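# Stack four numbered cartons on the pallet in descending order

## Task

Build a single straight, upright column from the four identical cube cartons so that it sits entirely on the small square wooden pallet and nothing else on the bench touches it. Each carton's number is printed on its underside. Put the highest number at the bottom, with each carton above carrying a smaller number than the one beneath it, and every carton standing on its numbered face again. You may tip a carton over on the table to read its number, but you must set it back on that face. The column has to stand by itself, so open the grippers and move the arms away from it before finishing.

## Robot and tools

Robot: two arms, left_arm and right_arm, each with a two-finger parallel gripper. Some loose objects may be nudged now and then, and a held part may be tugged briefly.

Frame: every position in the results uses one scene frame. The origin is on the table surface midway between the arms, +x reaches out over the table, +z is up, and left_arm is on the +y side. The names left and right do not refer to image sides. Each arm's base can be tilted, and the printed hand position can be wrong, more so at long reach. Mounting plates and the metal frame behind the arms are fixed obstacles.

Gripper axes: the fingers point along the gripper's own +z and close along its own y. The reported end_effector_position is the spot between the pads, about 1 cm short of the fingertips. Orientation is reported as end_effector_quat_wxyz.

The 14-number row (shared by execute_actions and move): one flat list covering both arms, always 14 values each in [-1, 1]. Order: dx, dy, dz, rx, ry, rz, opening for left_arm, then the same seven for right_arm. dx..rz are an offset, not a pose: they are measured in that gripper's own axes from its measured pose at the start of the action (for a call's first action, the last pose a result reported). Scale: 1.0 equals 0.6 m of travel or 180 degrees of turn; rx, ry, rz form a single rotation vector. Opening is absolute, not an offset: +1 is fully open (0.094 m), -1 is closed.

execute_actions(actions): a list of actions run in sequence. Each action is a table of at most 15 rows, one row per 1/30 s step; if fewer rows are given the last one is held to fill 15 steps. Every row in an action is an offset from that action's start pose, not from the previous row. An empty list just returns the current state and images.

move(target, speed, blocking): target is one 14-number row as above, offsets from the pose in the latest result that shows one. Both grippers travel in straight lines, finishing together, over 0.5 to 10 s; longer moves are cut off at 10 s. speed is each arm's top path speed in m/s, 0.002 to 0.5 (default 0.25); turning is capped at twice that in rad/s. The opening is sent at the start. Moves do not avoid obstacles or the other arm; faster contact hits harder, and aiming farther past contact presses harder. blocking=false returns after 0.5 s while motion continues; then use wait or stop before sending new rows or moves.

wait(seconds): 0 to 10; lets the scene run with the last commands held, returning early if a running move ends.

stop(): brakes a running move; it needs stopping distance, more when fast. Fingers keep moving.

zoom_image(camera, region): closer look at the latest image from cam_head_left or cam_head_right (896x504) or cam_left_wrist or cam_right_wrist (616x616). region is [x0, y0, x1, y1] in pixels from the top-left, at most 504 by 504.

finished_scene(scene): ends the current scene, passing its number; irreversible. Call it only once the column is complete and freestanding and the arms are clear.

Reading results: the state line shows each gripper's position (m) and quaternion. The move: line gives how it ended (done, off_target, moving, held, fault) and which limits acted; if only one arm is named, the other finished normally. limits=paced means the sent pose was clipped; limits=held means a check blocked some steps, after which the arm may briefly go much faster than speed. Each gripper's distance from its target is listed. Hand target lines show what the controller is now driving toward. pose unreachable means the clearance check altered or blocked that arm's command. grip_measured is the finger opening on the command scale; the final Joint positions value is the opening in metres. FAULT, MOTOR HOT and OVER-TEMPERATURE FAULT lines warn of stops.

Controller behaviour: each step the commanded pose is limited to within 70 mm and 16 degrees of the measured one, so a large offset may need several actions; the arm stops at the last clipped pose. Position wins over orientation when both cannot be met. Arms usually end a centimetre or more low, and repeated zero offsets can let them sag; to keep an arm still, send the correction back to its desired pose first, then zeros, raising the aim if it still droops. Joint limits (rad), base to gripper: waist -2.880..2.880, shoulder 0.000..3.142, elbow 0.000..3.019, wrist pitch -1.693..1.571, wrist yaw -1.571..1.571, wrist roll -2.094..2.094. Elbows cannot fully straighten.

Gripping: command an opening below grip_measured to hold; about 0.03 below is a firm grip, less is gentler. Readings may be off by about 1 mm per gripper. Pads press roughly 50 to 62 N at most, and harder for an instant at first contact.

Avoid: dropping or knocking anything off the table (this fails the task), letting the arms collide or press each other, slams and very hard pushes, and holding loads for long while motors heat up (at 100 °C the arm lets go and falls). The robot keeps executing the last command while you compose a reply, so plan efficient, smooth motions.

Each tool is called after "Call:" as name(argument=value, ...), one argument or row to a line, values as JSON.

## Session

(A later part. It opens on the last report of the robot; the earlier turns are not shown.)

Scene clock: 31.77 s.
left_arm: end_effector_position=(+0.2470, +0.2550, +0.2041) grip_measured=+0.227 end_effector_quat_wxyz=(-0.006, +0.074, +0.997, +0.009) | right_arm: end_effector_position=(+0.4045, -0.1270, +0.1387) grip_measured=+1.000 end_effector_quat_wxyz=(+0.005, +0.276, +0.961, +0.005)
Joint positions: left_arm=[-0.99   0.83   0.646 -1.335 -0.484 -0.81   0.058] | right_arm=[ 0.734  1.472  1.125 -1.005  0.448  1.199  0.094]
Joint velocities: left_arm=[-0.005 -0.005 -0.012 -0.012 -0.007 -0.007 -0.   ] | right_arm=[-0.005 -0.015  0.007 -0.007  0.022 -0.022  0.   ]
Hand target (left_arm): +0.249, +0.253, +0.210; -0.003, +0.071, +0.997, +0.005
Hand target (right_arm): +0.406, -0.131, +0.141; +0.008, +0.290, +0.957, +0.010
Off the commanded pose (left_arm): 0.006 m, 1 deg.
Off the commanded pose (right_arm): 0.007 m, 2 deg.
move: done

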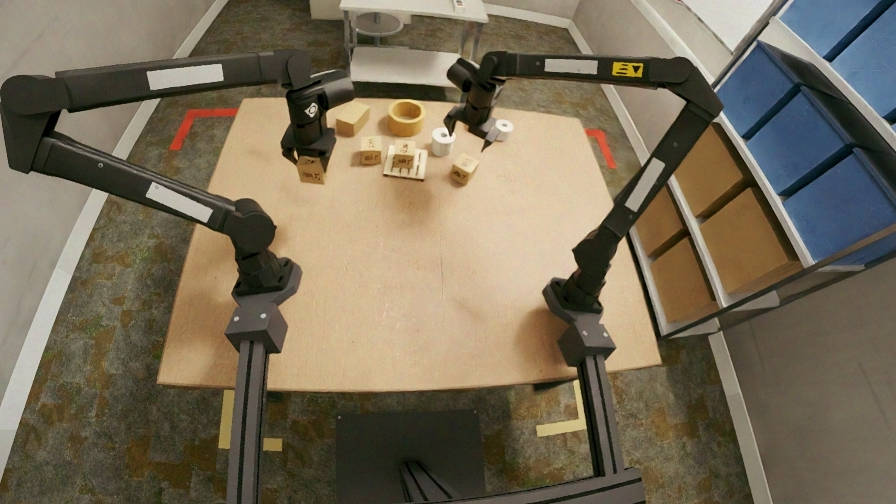

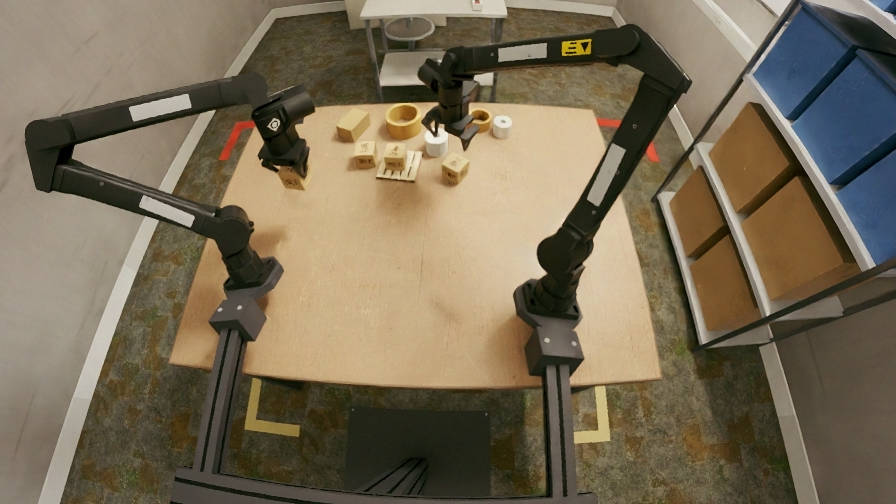

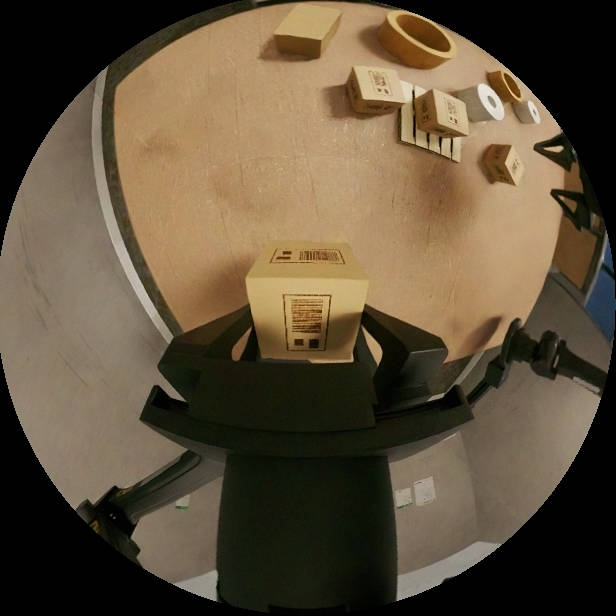

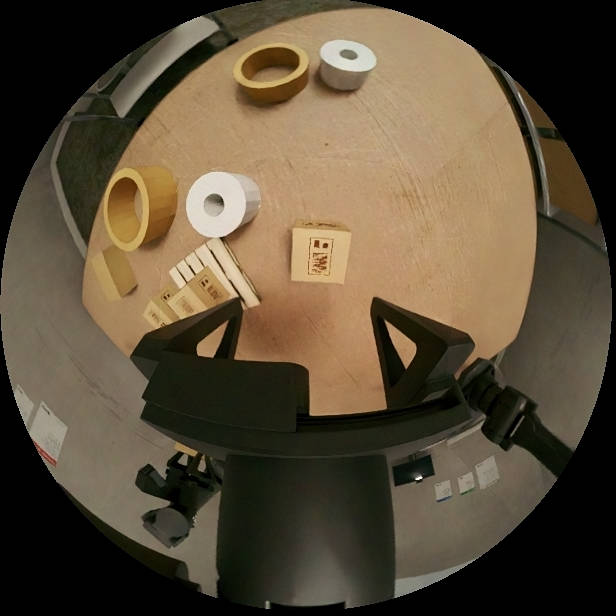

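Call:
move(
  target=[-0.385,-0.317,0.09,0.012,-0.012,-0.022,0.17,-0.008,-0.022,0.178,0,0,0.025,1],
  speed=0.2,
)

Scene clock: 34.00 s.
left_arm: end_effector_position=(+0.4308, +0.0399, +0.1377) grip_measured=+0.227 end_effector_quat_wxyz=(+0.002, +0.045, +0.999, -0.001) | right_arm: end_effector_position=(+0.4101, -0.1365, +0.0471) grip_measured=+1.000 end_effector_quat_wxyz=(+0.013, +0.320, +0.947, +0.018)
Joint positions: left_arm=[-0.882  1.639  1.25  -1.046 -0.472 -0.735  0.058] | right_arm=[ 0.621  1.583  1.022 -0.708  0.416  1.159  0.094]
Joint velocities: left_arm=[-0.015 -0.015  0.002  0.002 -0.022  0.037 -0.001] | right_arm=[-0.005 -0.005 -0.002  0.012 -0.022  0.037  0.   ]
Hand target (left_arm): +0.447, +0.034, +0.145; +0.011, +0.039, +0.999, -0.012
Hand target (right_arm): +0.404, -0.140, +0.033; +0.004, +0.314, +0.949, +0.007
Off the commanded pose (left_arm): 0.018 m, 2 deg.
Off the commanded pose (right_arm): 0.017 m, 2 deg.
move: off_target (left_arm, right_arm); limits=paced

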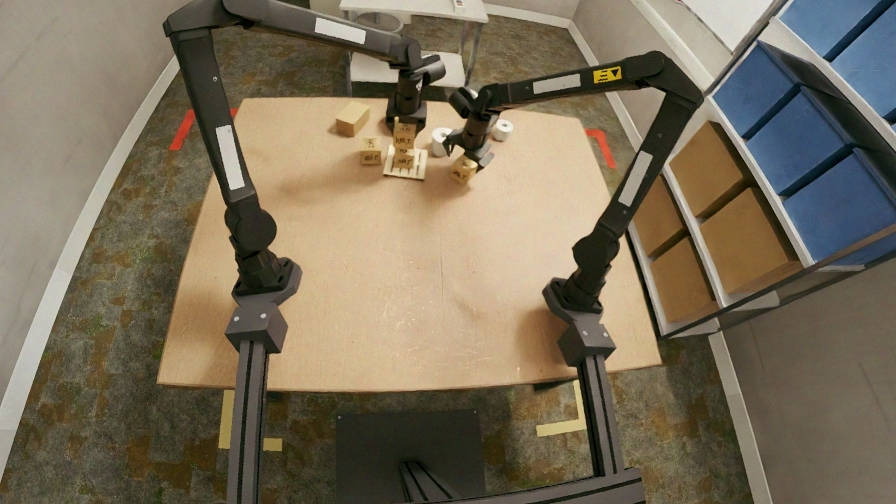

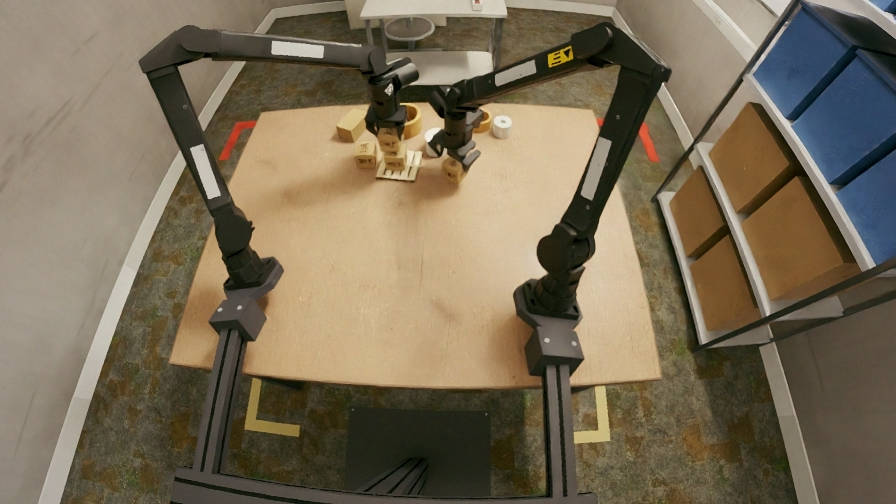

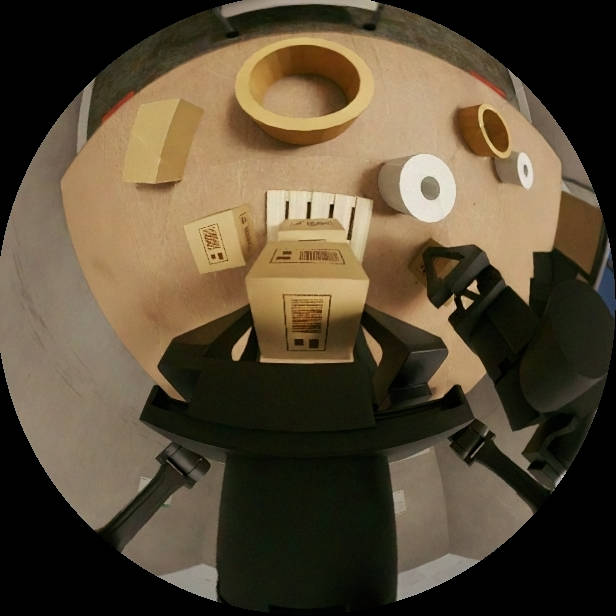

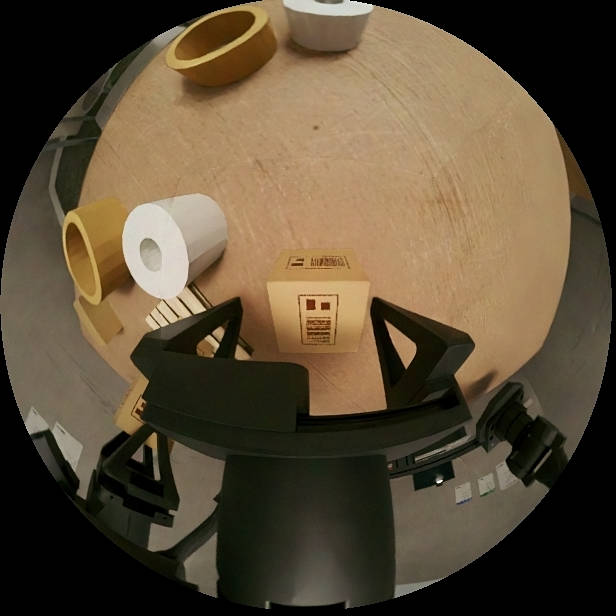

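Call:
move(
  target=[-0.022,-0.012,0.018,0.006,-0.006,0,0.17,0,-0.025,0.035,0.01,0,0,1],
  speed=0.04,
)

Call:
execute_actions(
  actions=[
    [[-0.01,-0.005,-0.005,0,0,0,0.17,0,0,0,0,0,0,0.16]],
  ],
)

Call:
zoom_image(
  camera="cam_head_left",
  region=[350,80,470,200],
)

Call:
zoom_image(
  camera="cam_left_wrist",
  region=[230,170,390,330],
)

Call:
zoom_image(
  camera="cam_right_wrist",
  region=[60,280,260,480],
)

Scene clock: 35.40 s.
left_arm: end_effector_position=(+0.4365, +0.0358, +0.1302) grip_measured=+0.227 end_effector_quat_wxyz=(+0.009, +0.044, +0.999, -0.007) | right_arm: end_effector_position=(+0.4078, -0.1431, +0.0403) grip_measured=+1.000 end_effector_quat_wxyz=(+0.014, +0.327, +0.945, +0.015)
Joint positions: left_arm=[-0.872  1.652  1.25  -1.007 -0.472 -0.716  0.058] | right_arm=[ 0.607  1.583  1.003 -0.686  0.418  1.158  0.094]
Joint velocities: left_arm=[-0.005 -0.005 -0.002 -0.027  0.022  0.095 -0.   ] | right_arm=[-0.015 -0.005  0.017 -0.002  0.007 -0.066  0.   ]
Hand target (left_arm): +0.443, +0.032, +0.127; +0.011, +0.045, +0.999, -0.011
Hand target (right_arm): +0.402, -0.148, +0.026; +0.007, +0.321, +0.947, +0.003
Off the commanded pose (left_arm): 0.009 m, 0 deg.
Off the commanded pose (right_arm): 0.017 m, 2 deg.
move: off_target (right_arm)

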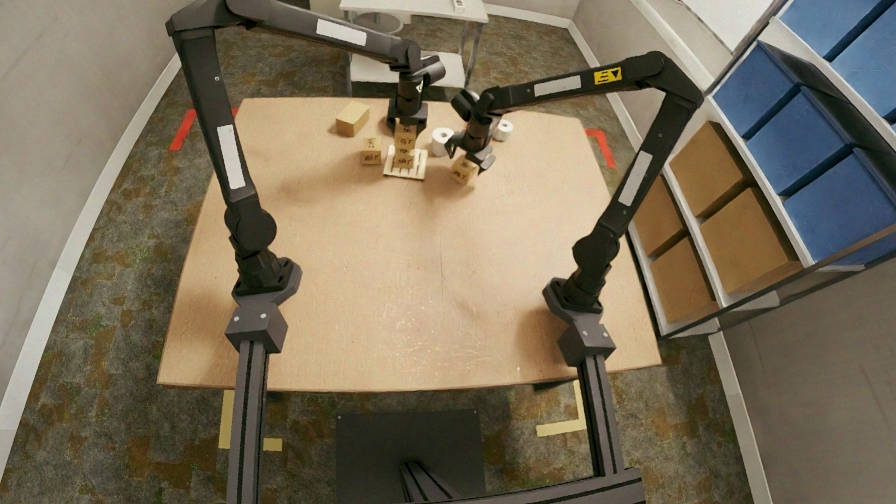

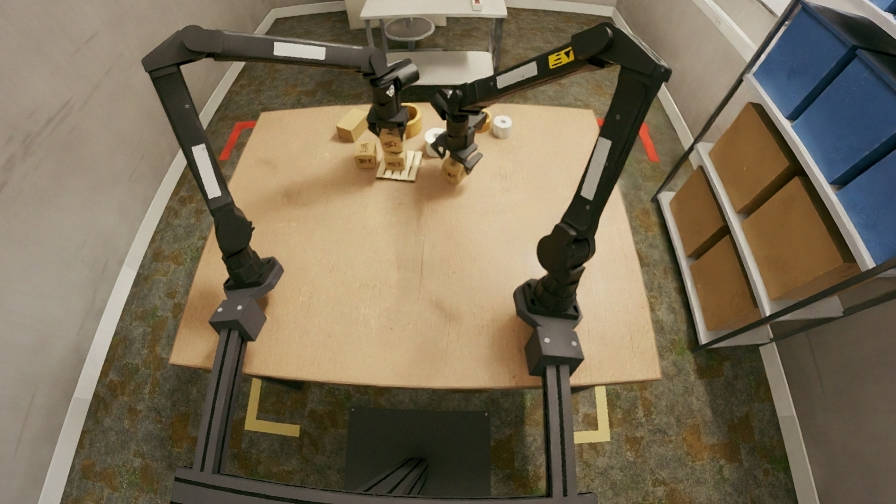

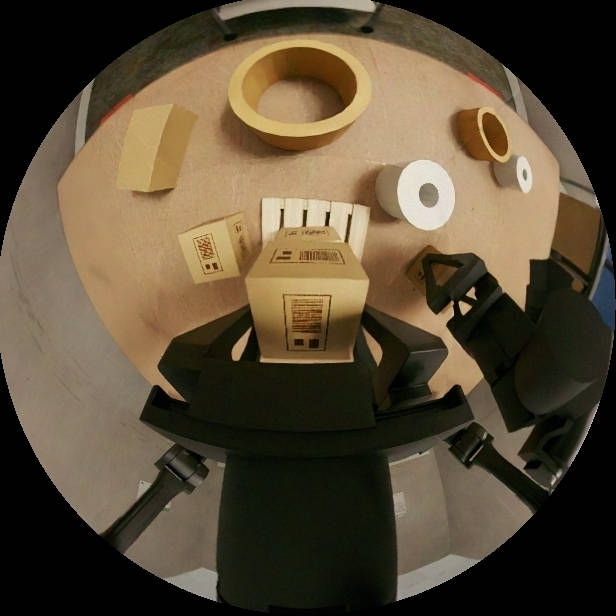

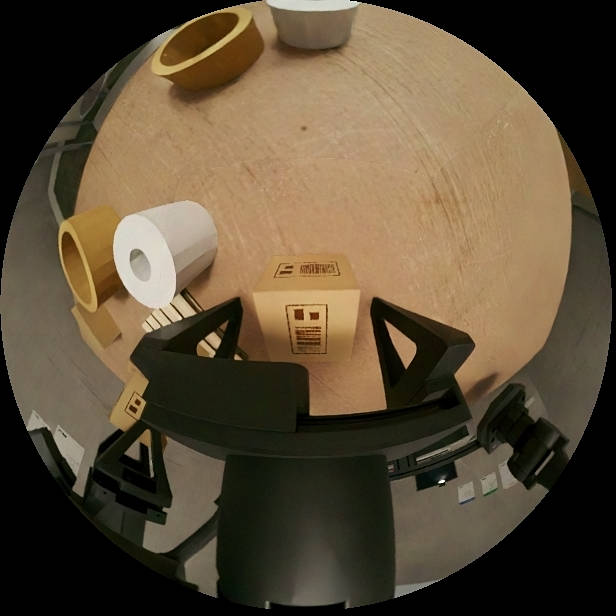

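Scene clock: 35.90 s.
left_arm: end_effector_position=(+0.4356, +0.0367, +0.1301) grip_measured=+0.227 end_effector_quat_wxyz=(+0.007, +0.045, +0.999, -0.005) | right_arm: end_effector_position=(+0.4080, -0.1431, +0.0403) grip_measured=+0.216 end_effector_quat_wxyz=(+0.014, +0.327, +0.945, +0.015)
Joint positions: left_arm=[-0.872  1.652  1.25  -1.013 -0.472 -0.716  0.058] | right_arm=[ 0.607  1.583  1.003 -0.685  0.418  1.158  0.057]
Joint velocities: left_arm=[-0.015  0.005 -0.007 -0.007 -0.022 -0.022 -0.001] | right_arm=[ 0.005 -0.015  0.012 -0.007  0.022 -0.081 -0.001]
Hand target (left_arm): +0.442, +0.032, +0.133; +0.009, +0.044, +0.999, -0.007
Hand target (right_arm): +0.408, -0.143, +0.040; +0.014, +0.327, +0.945, +0.015
Off the commanded pose (left_arm): 0.009 m, 0 deg.
Off the commanded pose (right_arm): 0.000 m, 0 deg.

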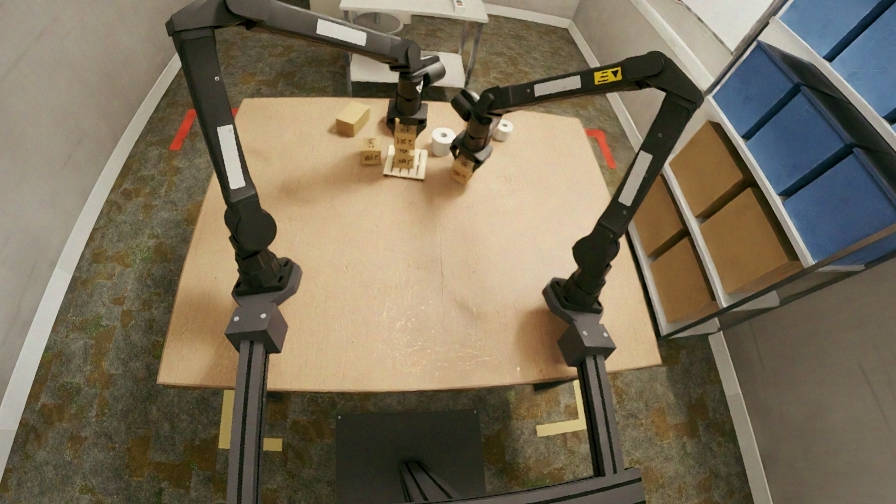

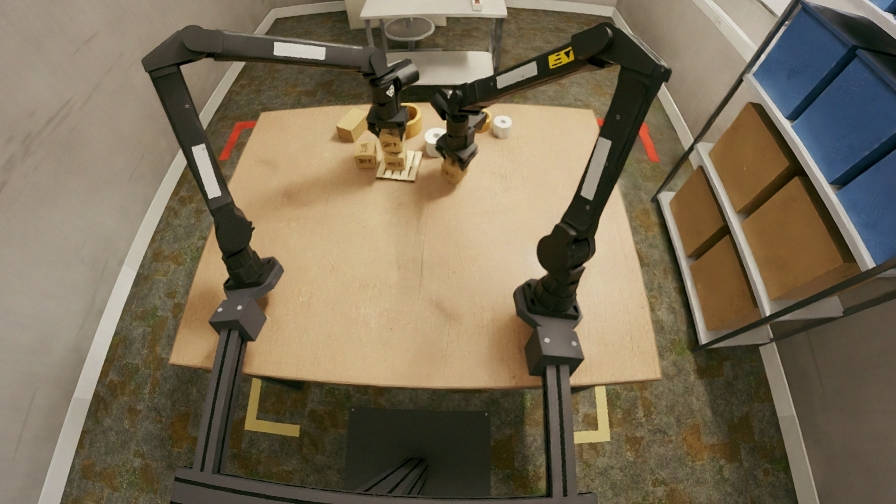

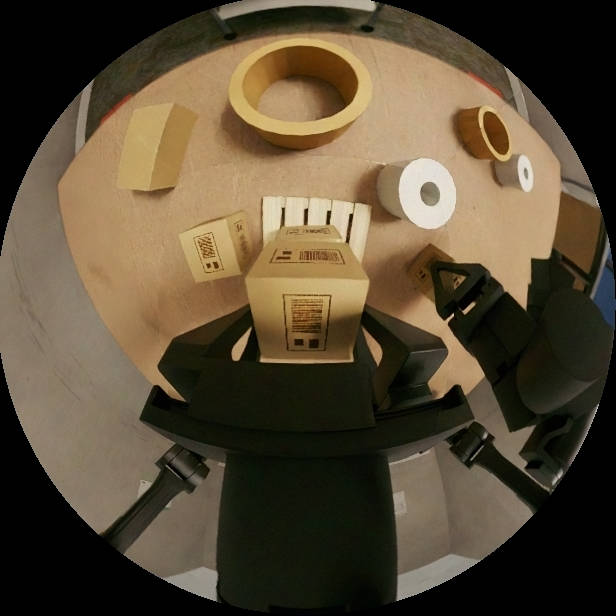

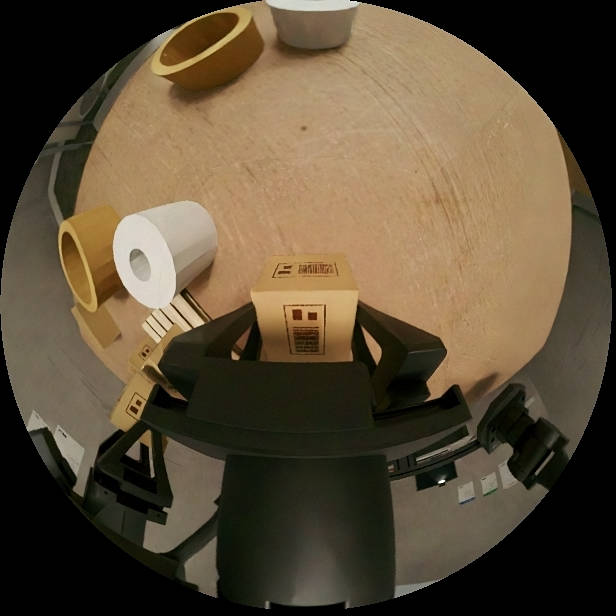

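Region (350, 80, 470, 200) of cam_head_left's 896x504 image, scaled by 4.200, with more detail than that image has.

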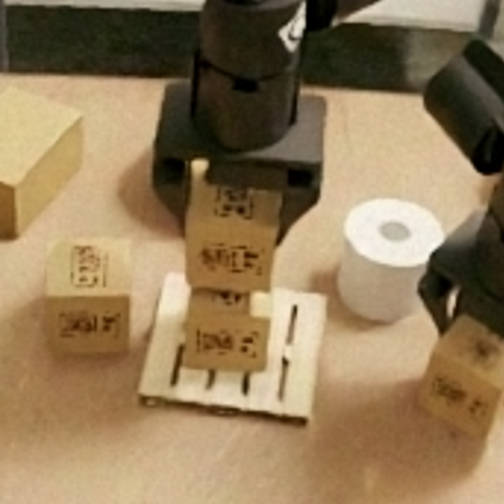

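Region (230, 170, 390, 330) of cam_left_wrist's 616x616 image, scaled by 3.150, with more detail than that image has.

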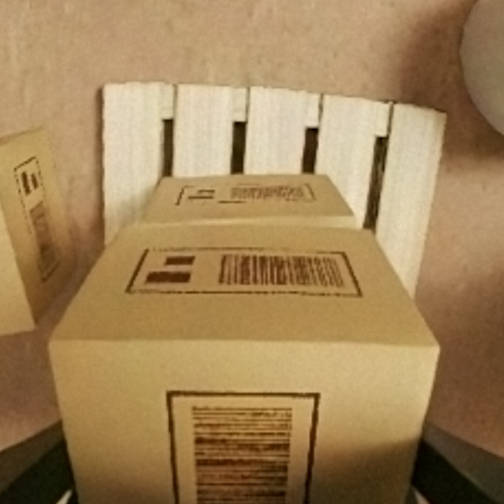

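Region (60, 280, 260, 480) of cam_right_wrist's 616x616 image, scaled by 2.520, with more detail than that image has.

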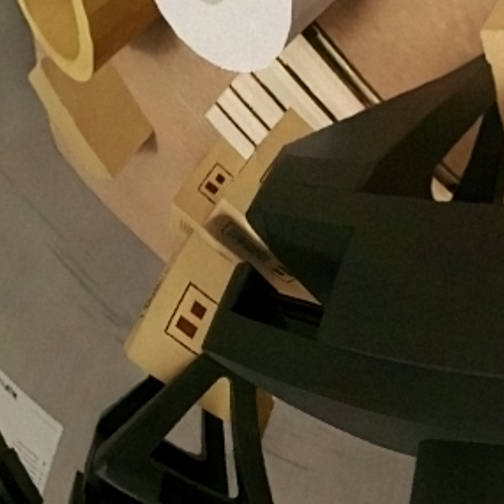

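Call:
move(
  target=[-0.004,-0.005,0.028,0,0,0,0.17,0.07,-0.18,-0.3,0,0,-0.712,0.16],
  speed=0.4,
)

Call:
zoom_image(
  camera="cam_head_left",
  region=[350,80,470,200],
)

Call:
zoom_image(
  camera="cam_right_wrist",
  region=[320,0,520,200],
)

Scene clock: 39.60 s.
left_arm: end_effector_position=(+0.4367, +0.0345, +0.1218) grip_measured=+0.227 end_effector_quat_wxyz=(+0.010, +0.042, +0.999, -0.007) | right_arm: end_effector_position=(+0.3031, -0.2019, +0.2088) grip_measured=+0.215 end_effector_quat_wxyz=(-0.014, +0.698, -0.716, +0.009)
Joint positions: left_arm=[-0.866  1.664  1.243 -0.985 -0.472 -0.712  0.058] | right_arm=[ 0.849  1.08   0.876 -1.188  0.484 -0.786  0.057]
Joint velocities: left_arm=[-0.005 -0.005  0.002 -0.017 -0.037 -0.125  0.   ] | right_arm=[ 0.005  0.005 -0.002 -0.012  0.066  0.007  0.   ]
Hand target (left_arm): +0.438, +0.033, +0.114; +0.007, +0.045, +0.999, -0.005
Hand target (right_arm): +0.299, -0.203, +0.212; -0.018, +0.707, -0.707, +0.008
Off the commanded pose (left_arm): 0.009 m, 1 deg.
Off the commanded pose (right_arm): 0.008 m, 2 deg.
move: done

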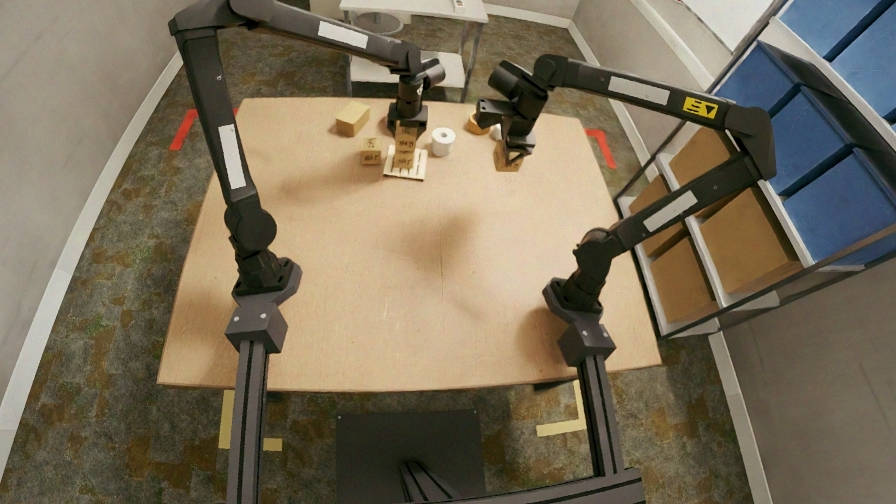

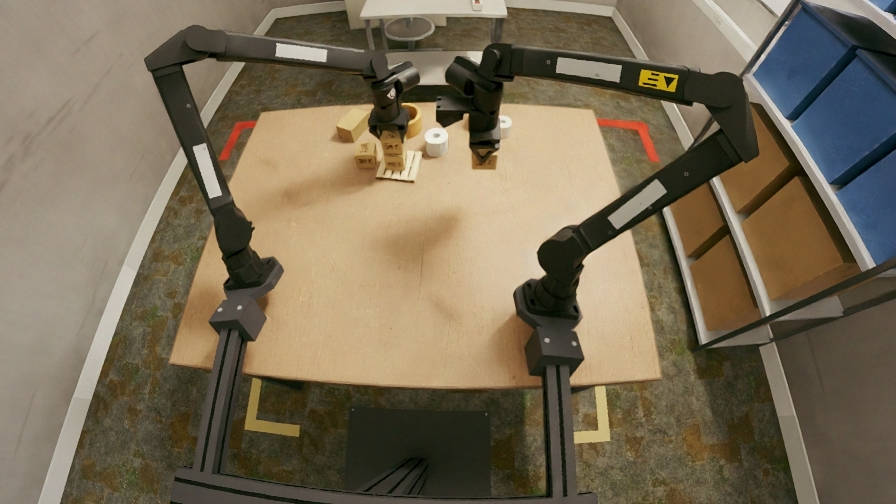

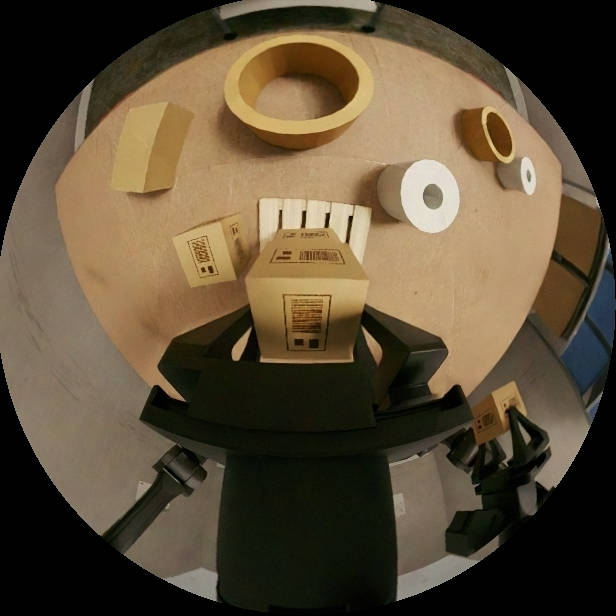

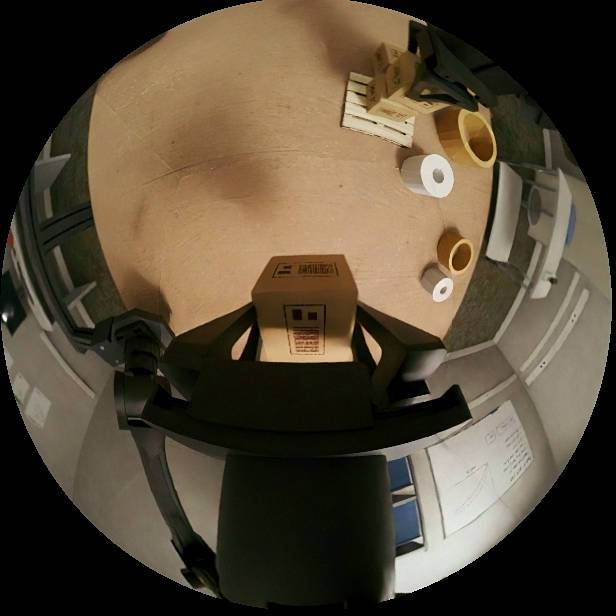

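Region (350, 80, 470, 200) of cam_head_left's 896x504 image, scaled by 4.200, with more detail than that image has.

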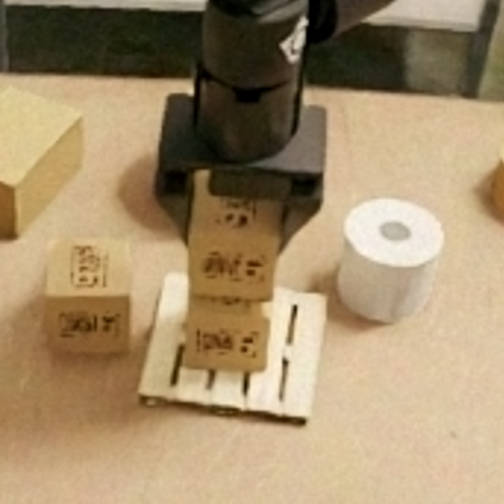

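Region (320, 0, 520, 200) of cam_right_wrist's 616x616 image, scaled by 2.520, with more detail than that image has.

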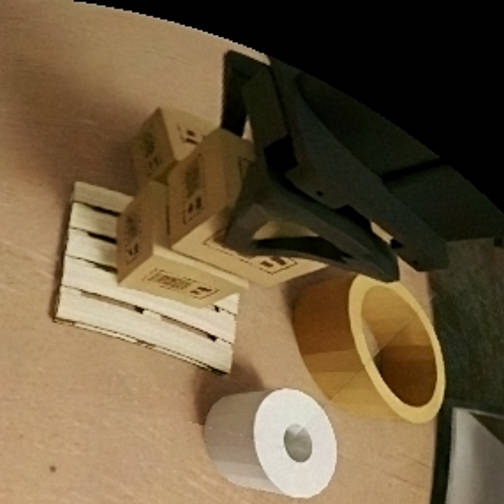

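Held cube is several mm too far +X. Shift back while lowering; pitch right meanwhile.

Call:
move(
  target=[0.01,0.002,0.017,0,0,0,0.17,0,0,0,0,-0.42,0,0.16],
  speed=0.4,
)

Call:
zoom_image(
  camera="cam_head_left",
  region=[350,80,470,200],
)

Call:
zoom_image(
  camera="cam_right_wrist",
  region=[300,120,480,300],
)

Scene clock: 42.40 s.
left_arm: end_effector_position=(+0.4280, +0.0373, +0.1131) grip_measured=+0.227 end_effector_quat_wxyz=(+0.007, +0.044, +0.999, -0.005) | right_arm: end_effector_position=(+0.3038, -0.1996, +0.2171) grip_measured=+0.215 end_effector_quat_wxyz=(-0.455, +0.552, -0.556, -0.423)
Joint positions: left_arm=[-0.866  1.664  1.213 -0.962 -0.472 -0.712  0.058] | right_arm=[ 0.137  0.931  0.552 -0.607 -1.077 -1.439  0.057]
Joint velocities: left_arm=[-0.005  0.005  0.012  0.002  0.007 -0.007 -0.001] | right_arm=[ 0.005 -0.005  0.022 -0.017 -0.022 -0.007 -0.   ]
Hand target (left_arm): +0.431, +0.036, +0.111; +0.009, +0.042, +0.999, -0.007
Hand target (right_arm): +0.304, -0.200, +0.212; -0.458, +0.554, -0.553, -0.421
Off the commanded pose (left_arm): 0.004 m, 0 deg.
Off the commanded pose (right_arm): 0.009 m, 1 deg.
move: done

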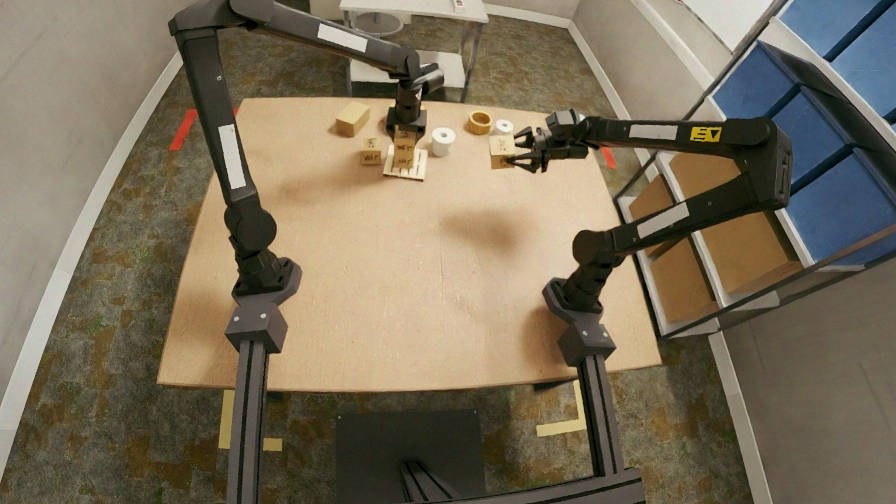

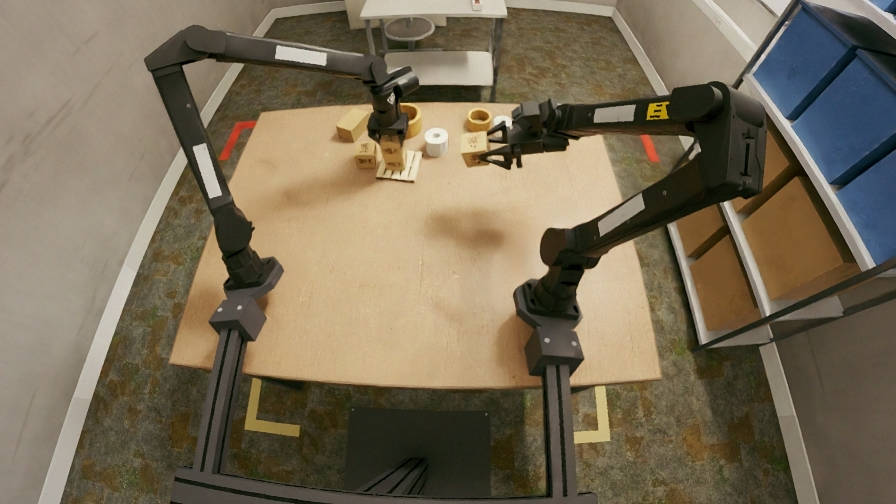

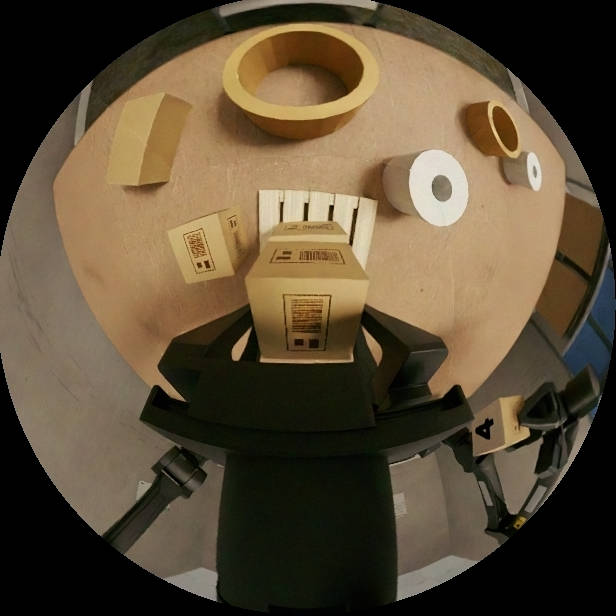

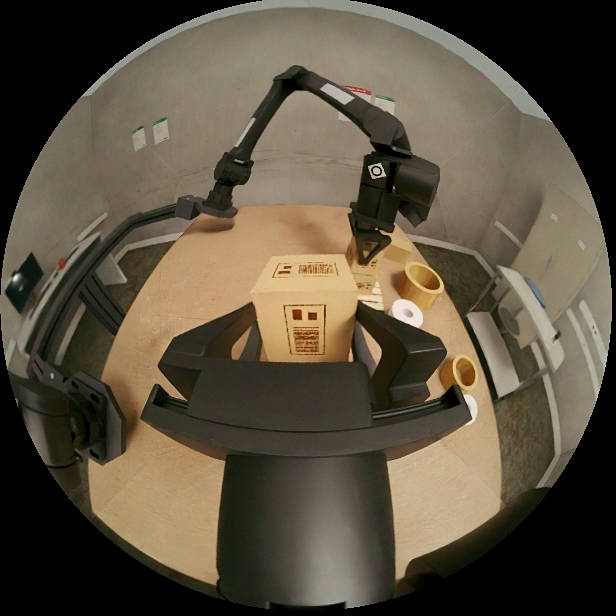

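Region (350, 80, 470, 200) of cam_head_left's 896x504 image, scaled by 4.200, with more detail than that image has.

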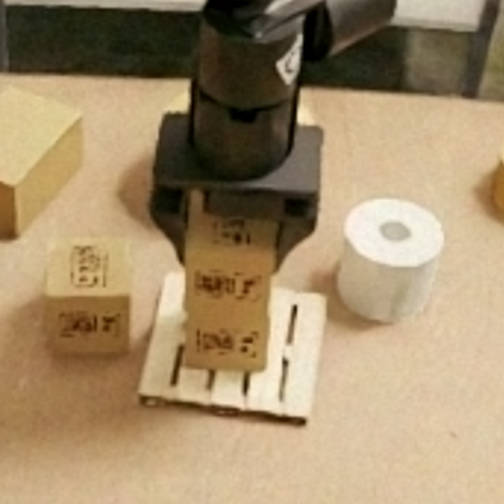

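Region (300, 120, 480, 300) of cam_right_wrist's 616x616 image, scaled by 2.800, with more detail than that image has.

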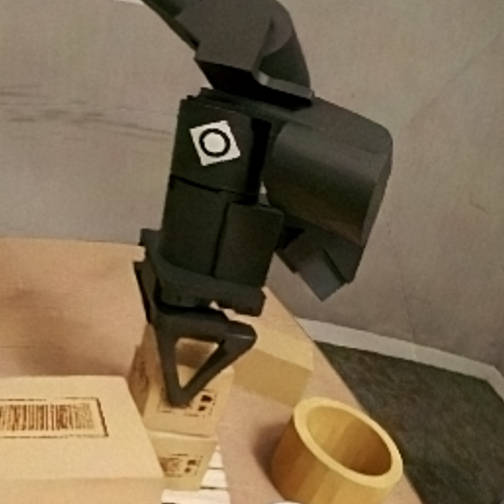

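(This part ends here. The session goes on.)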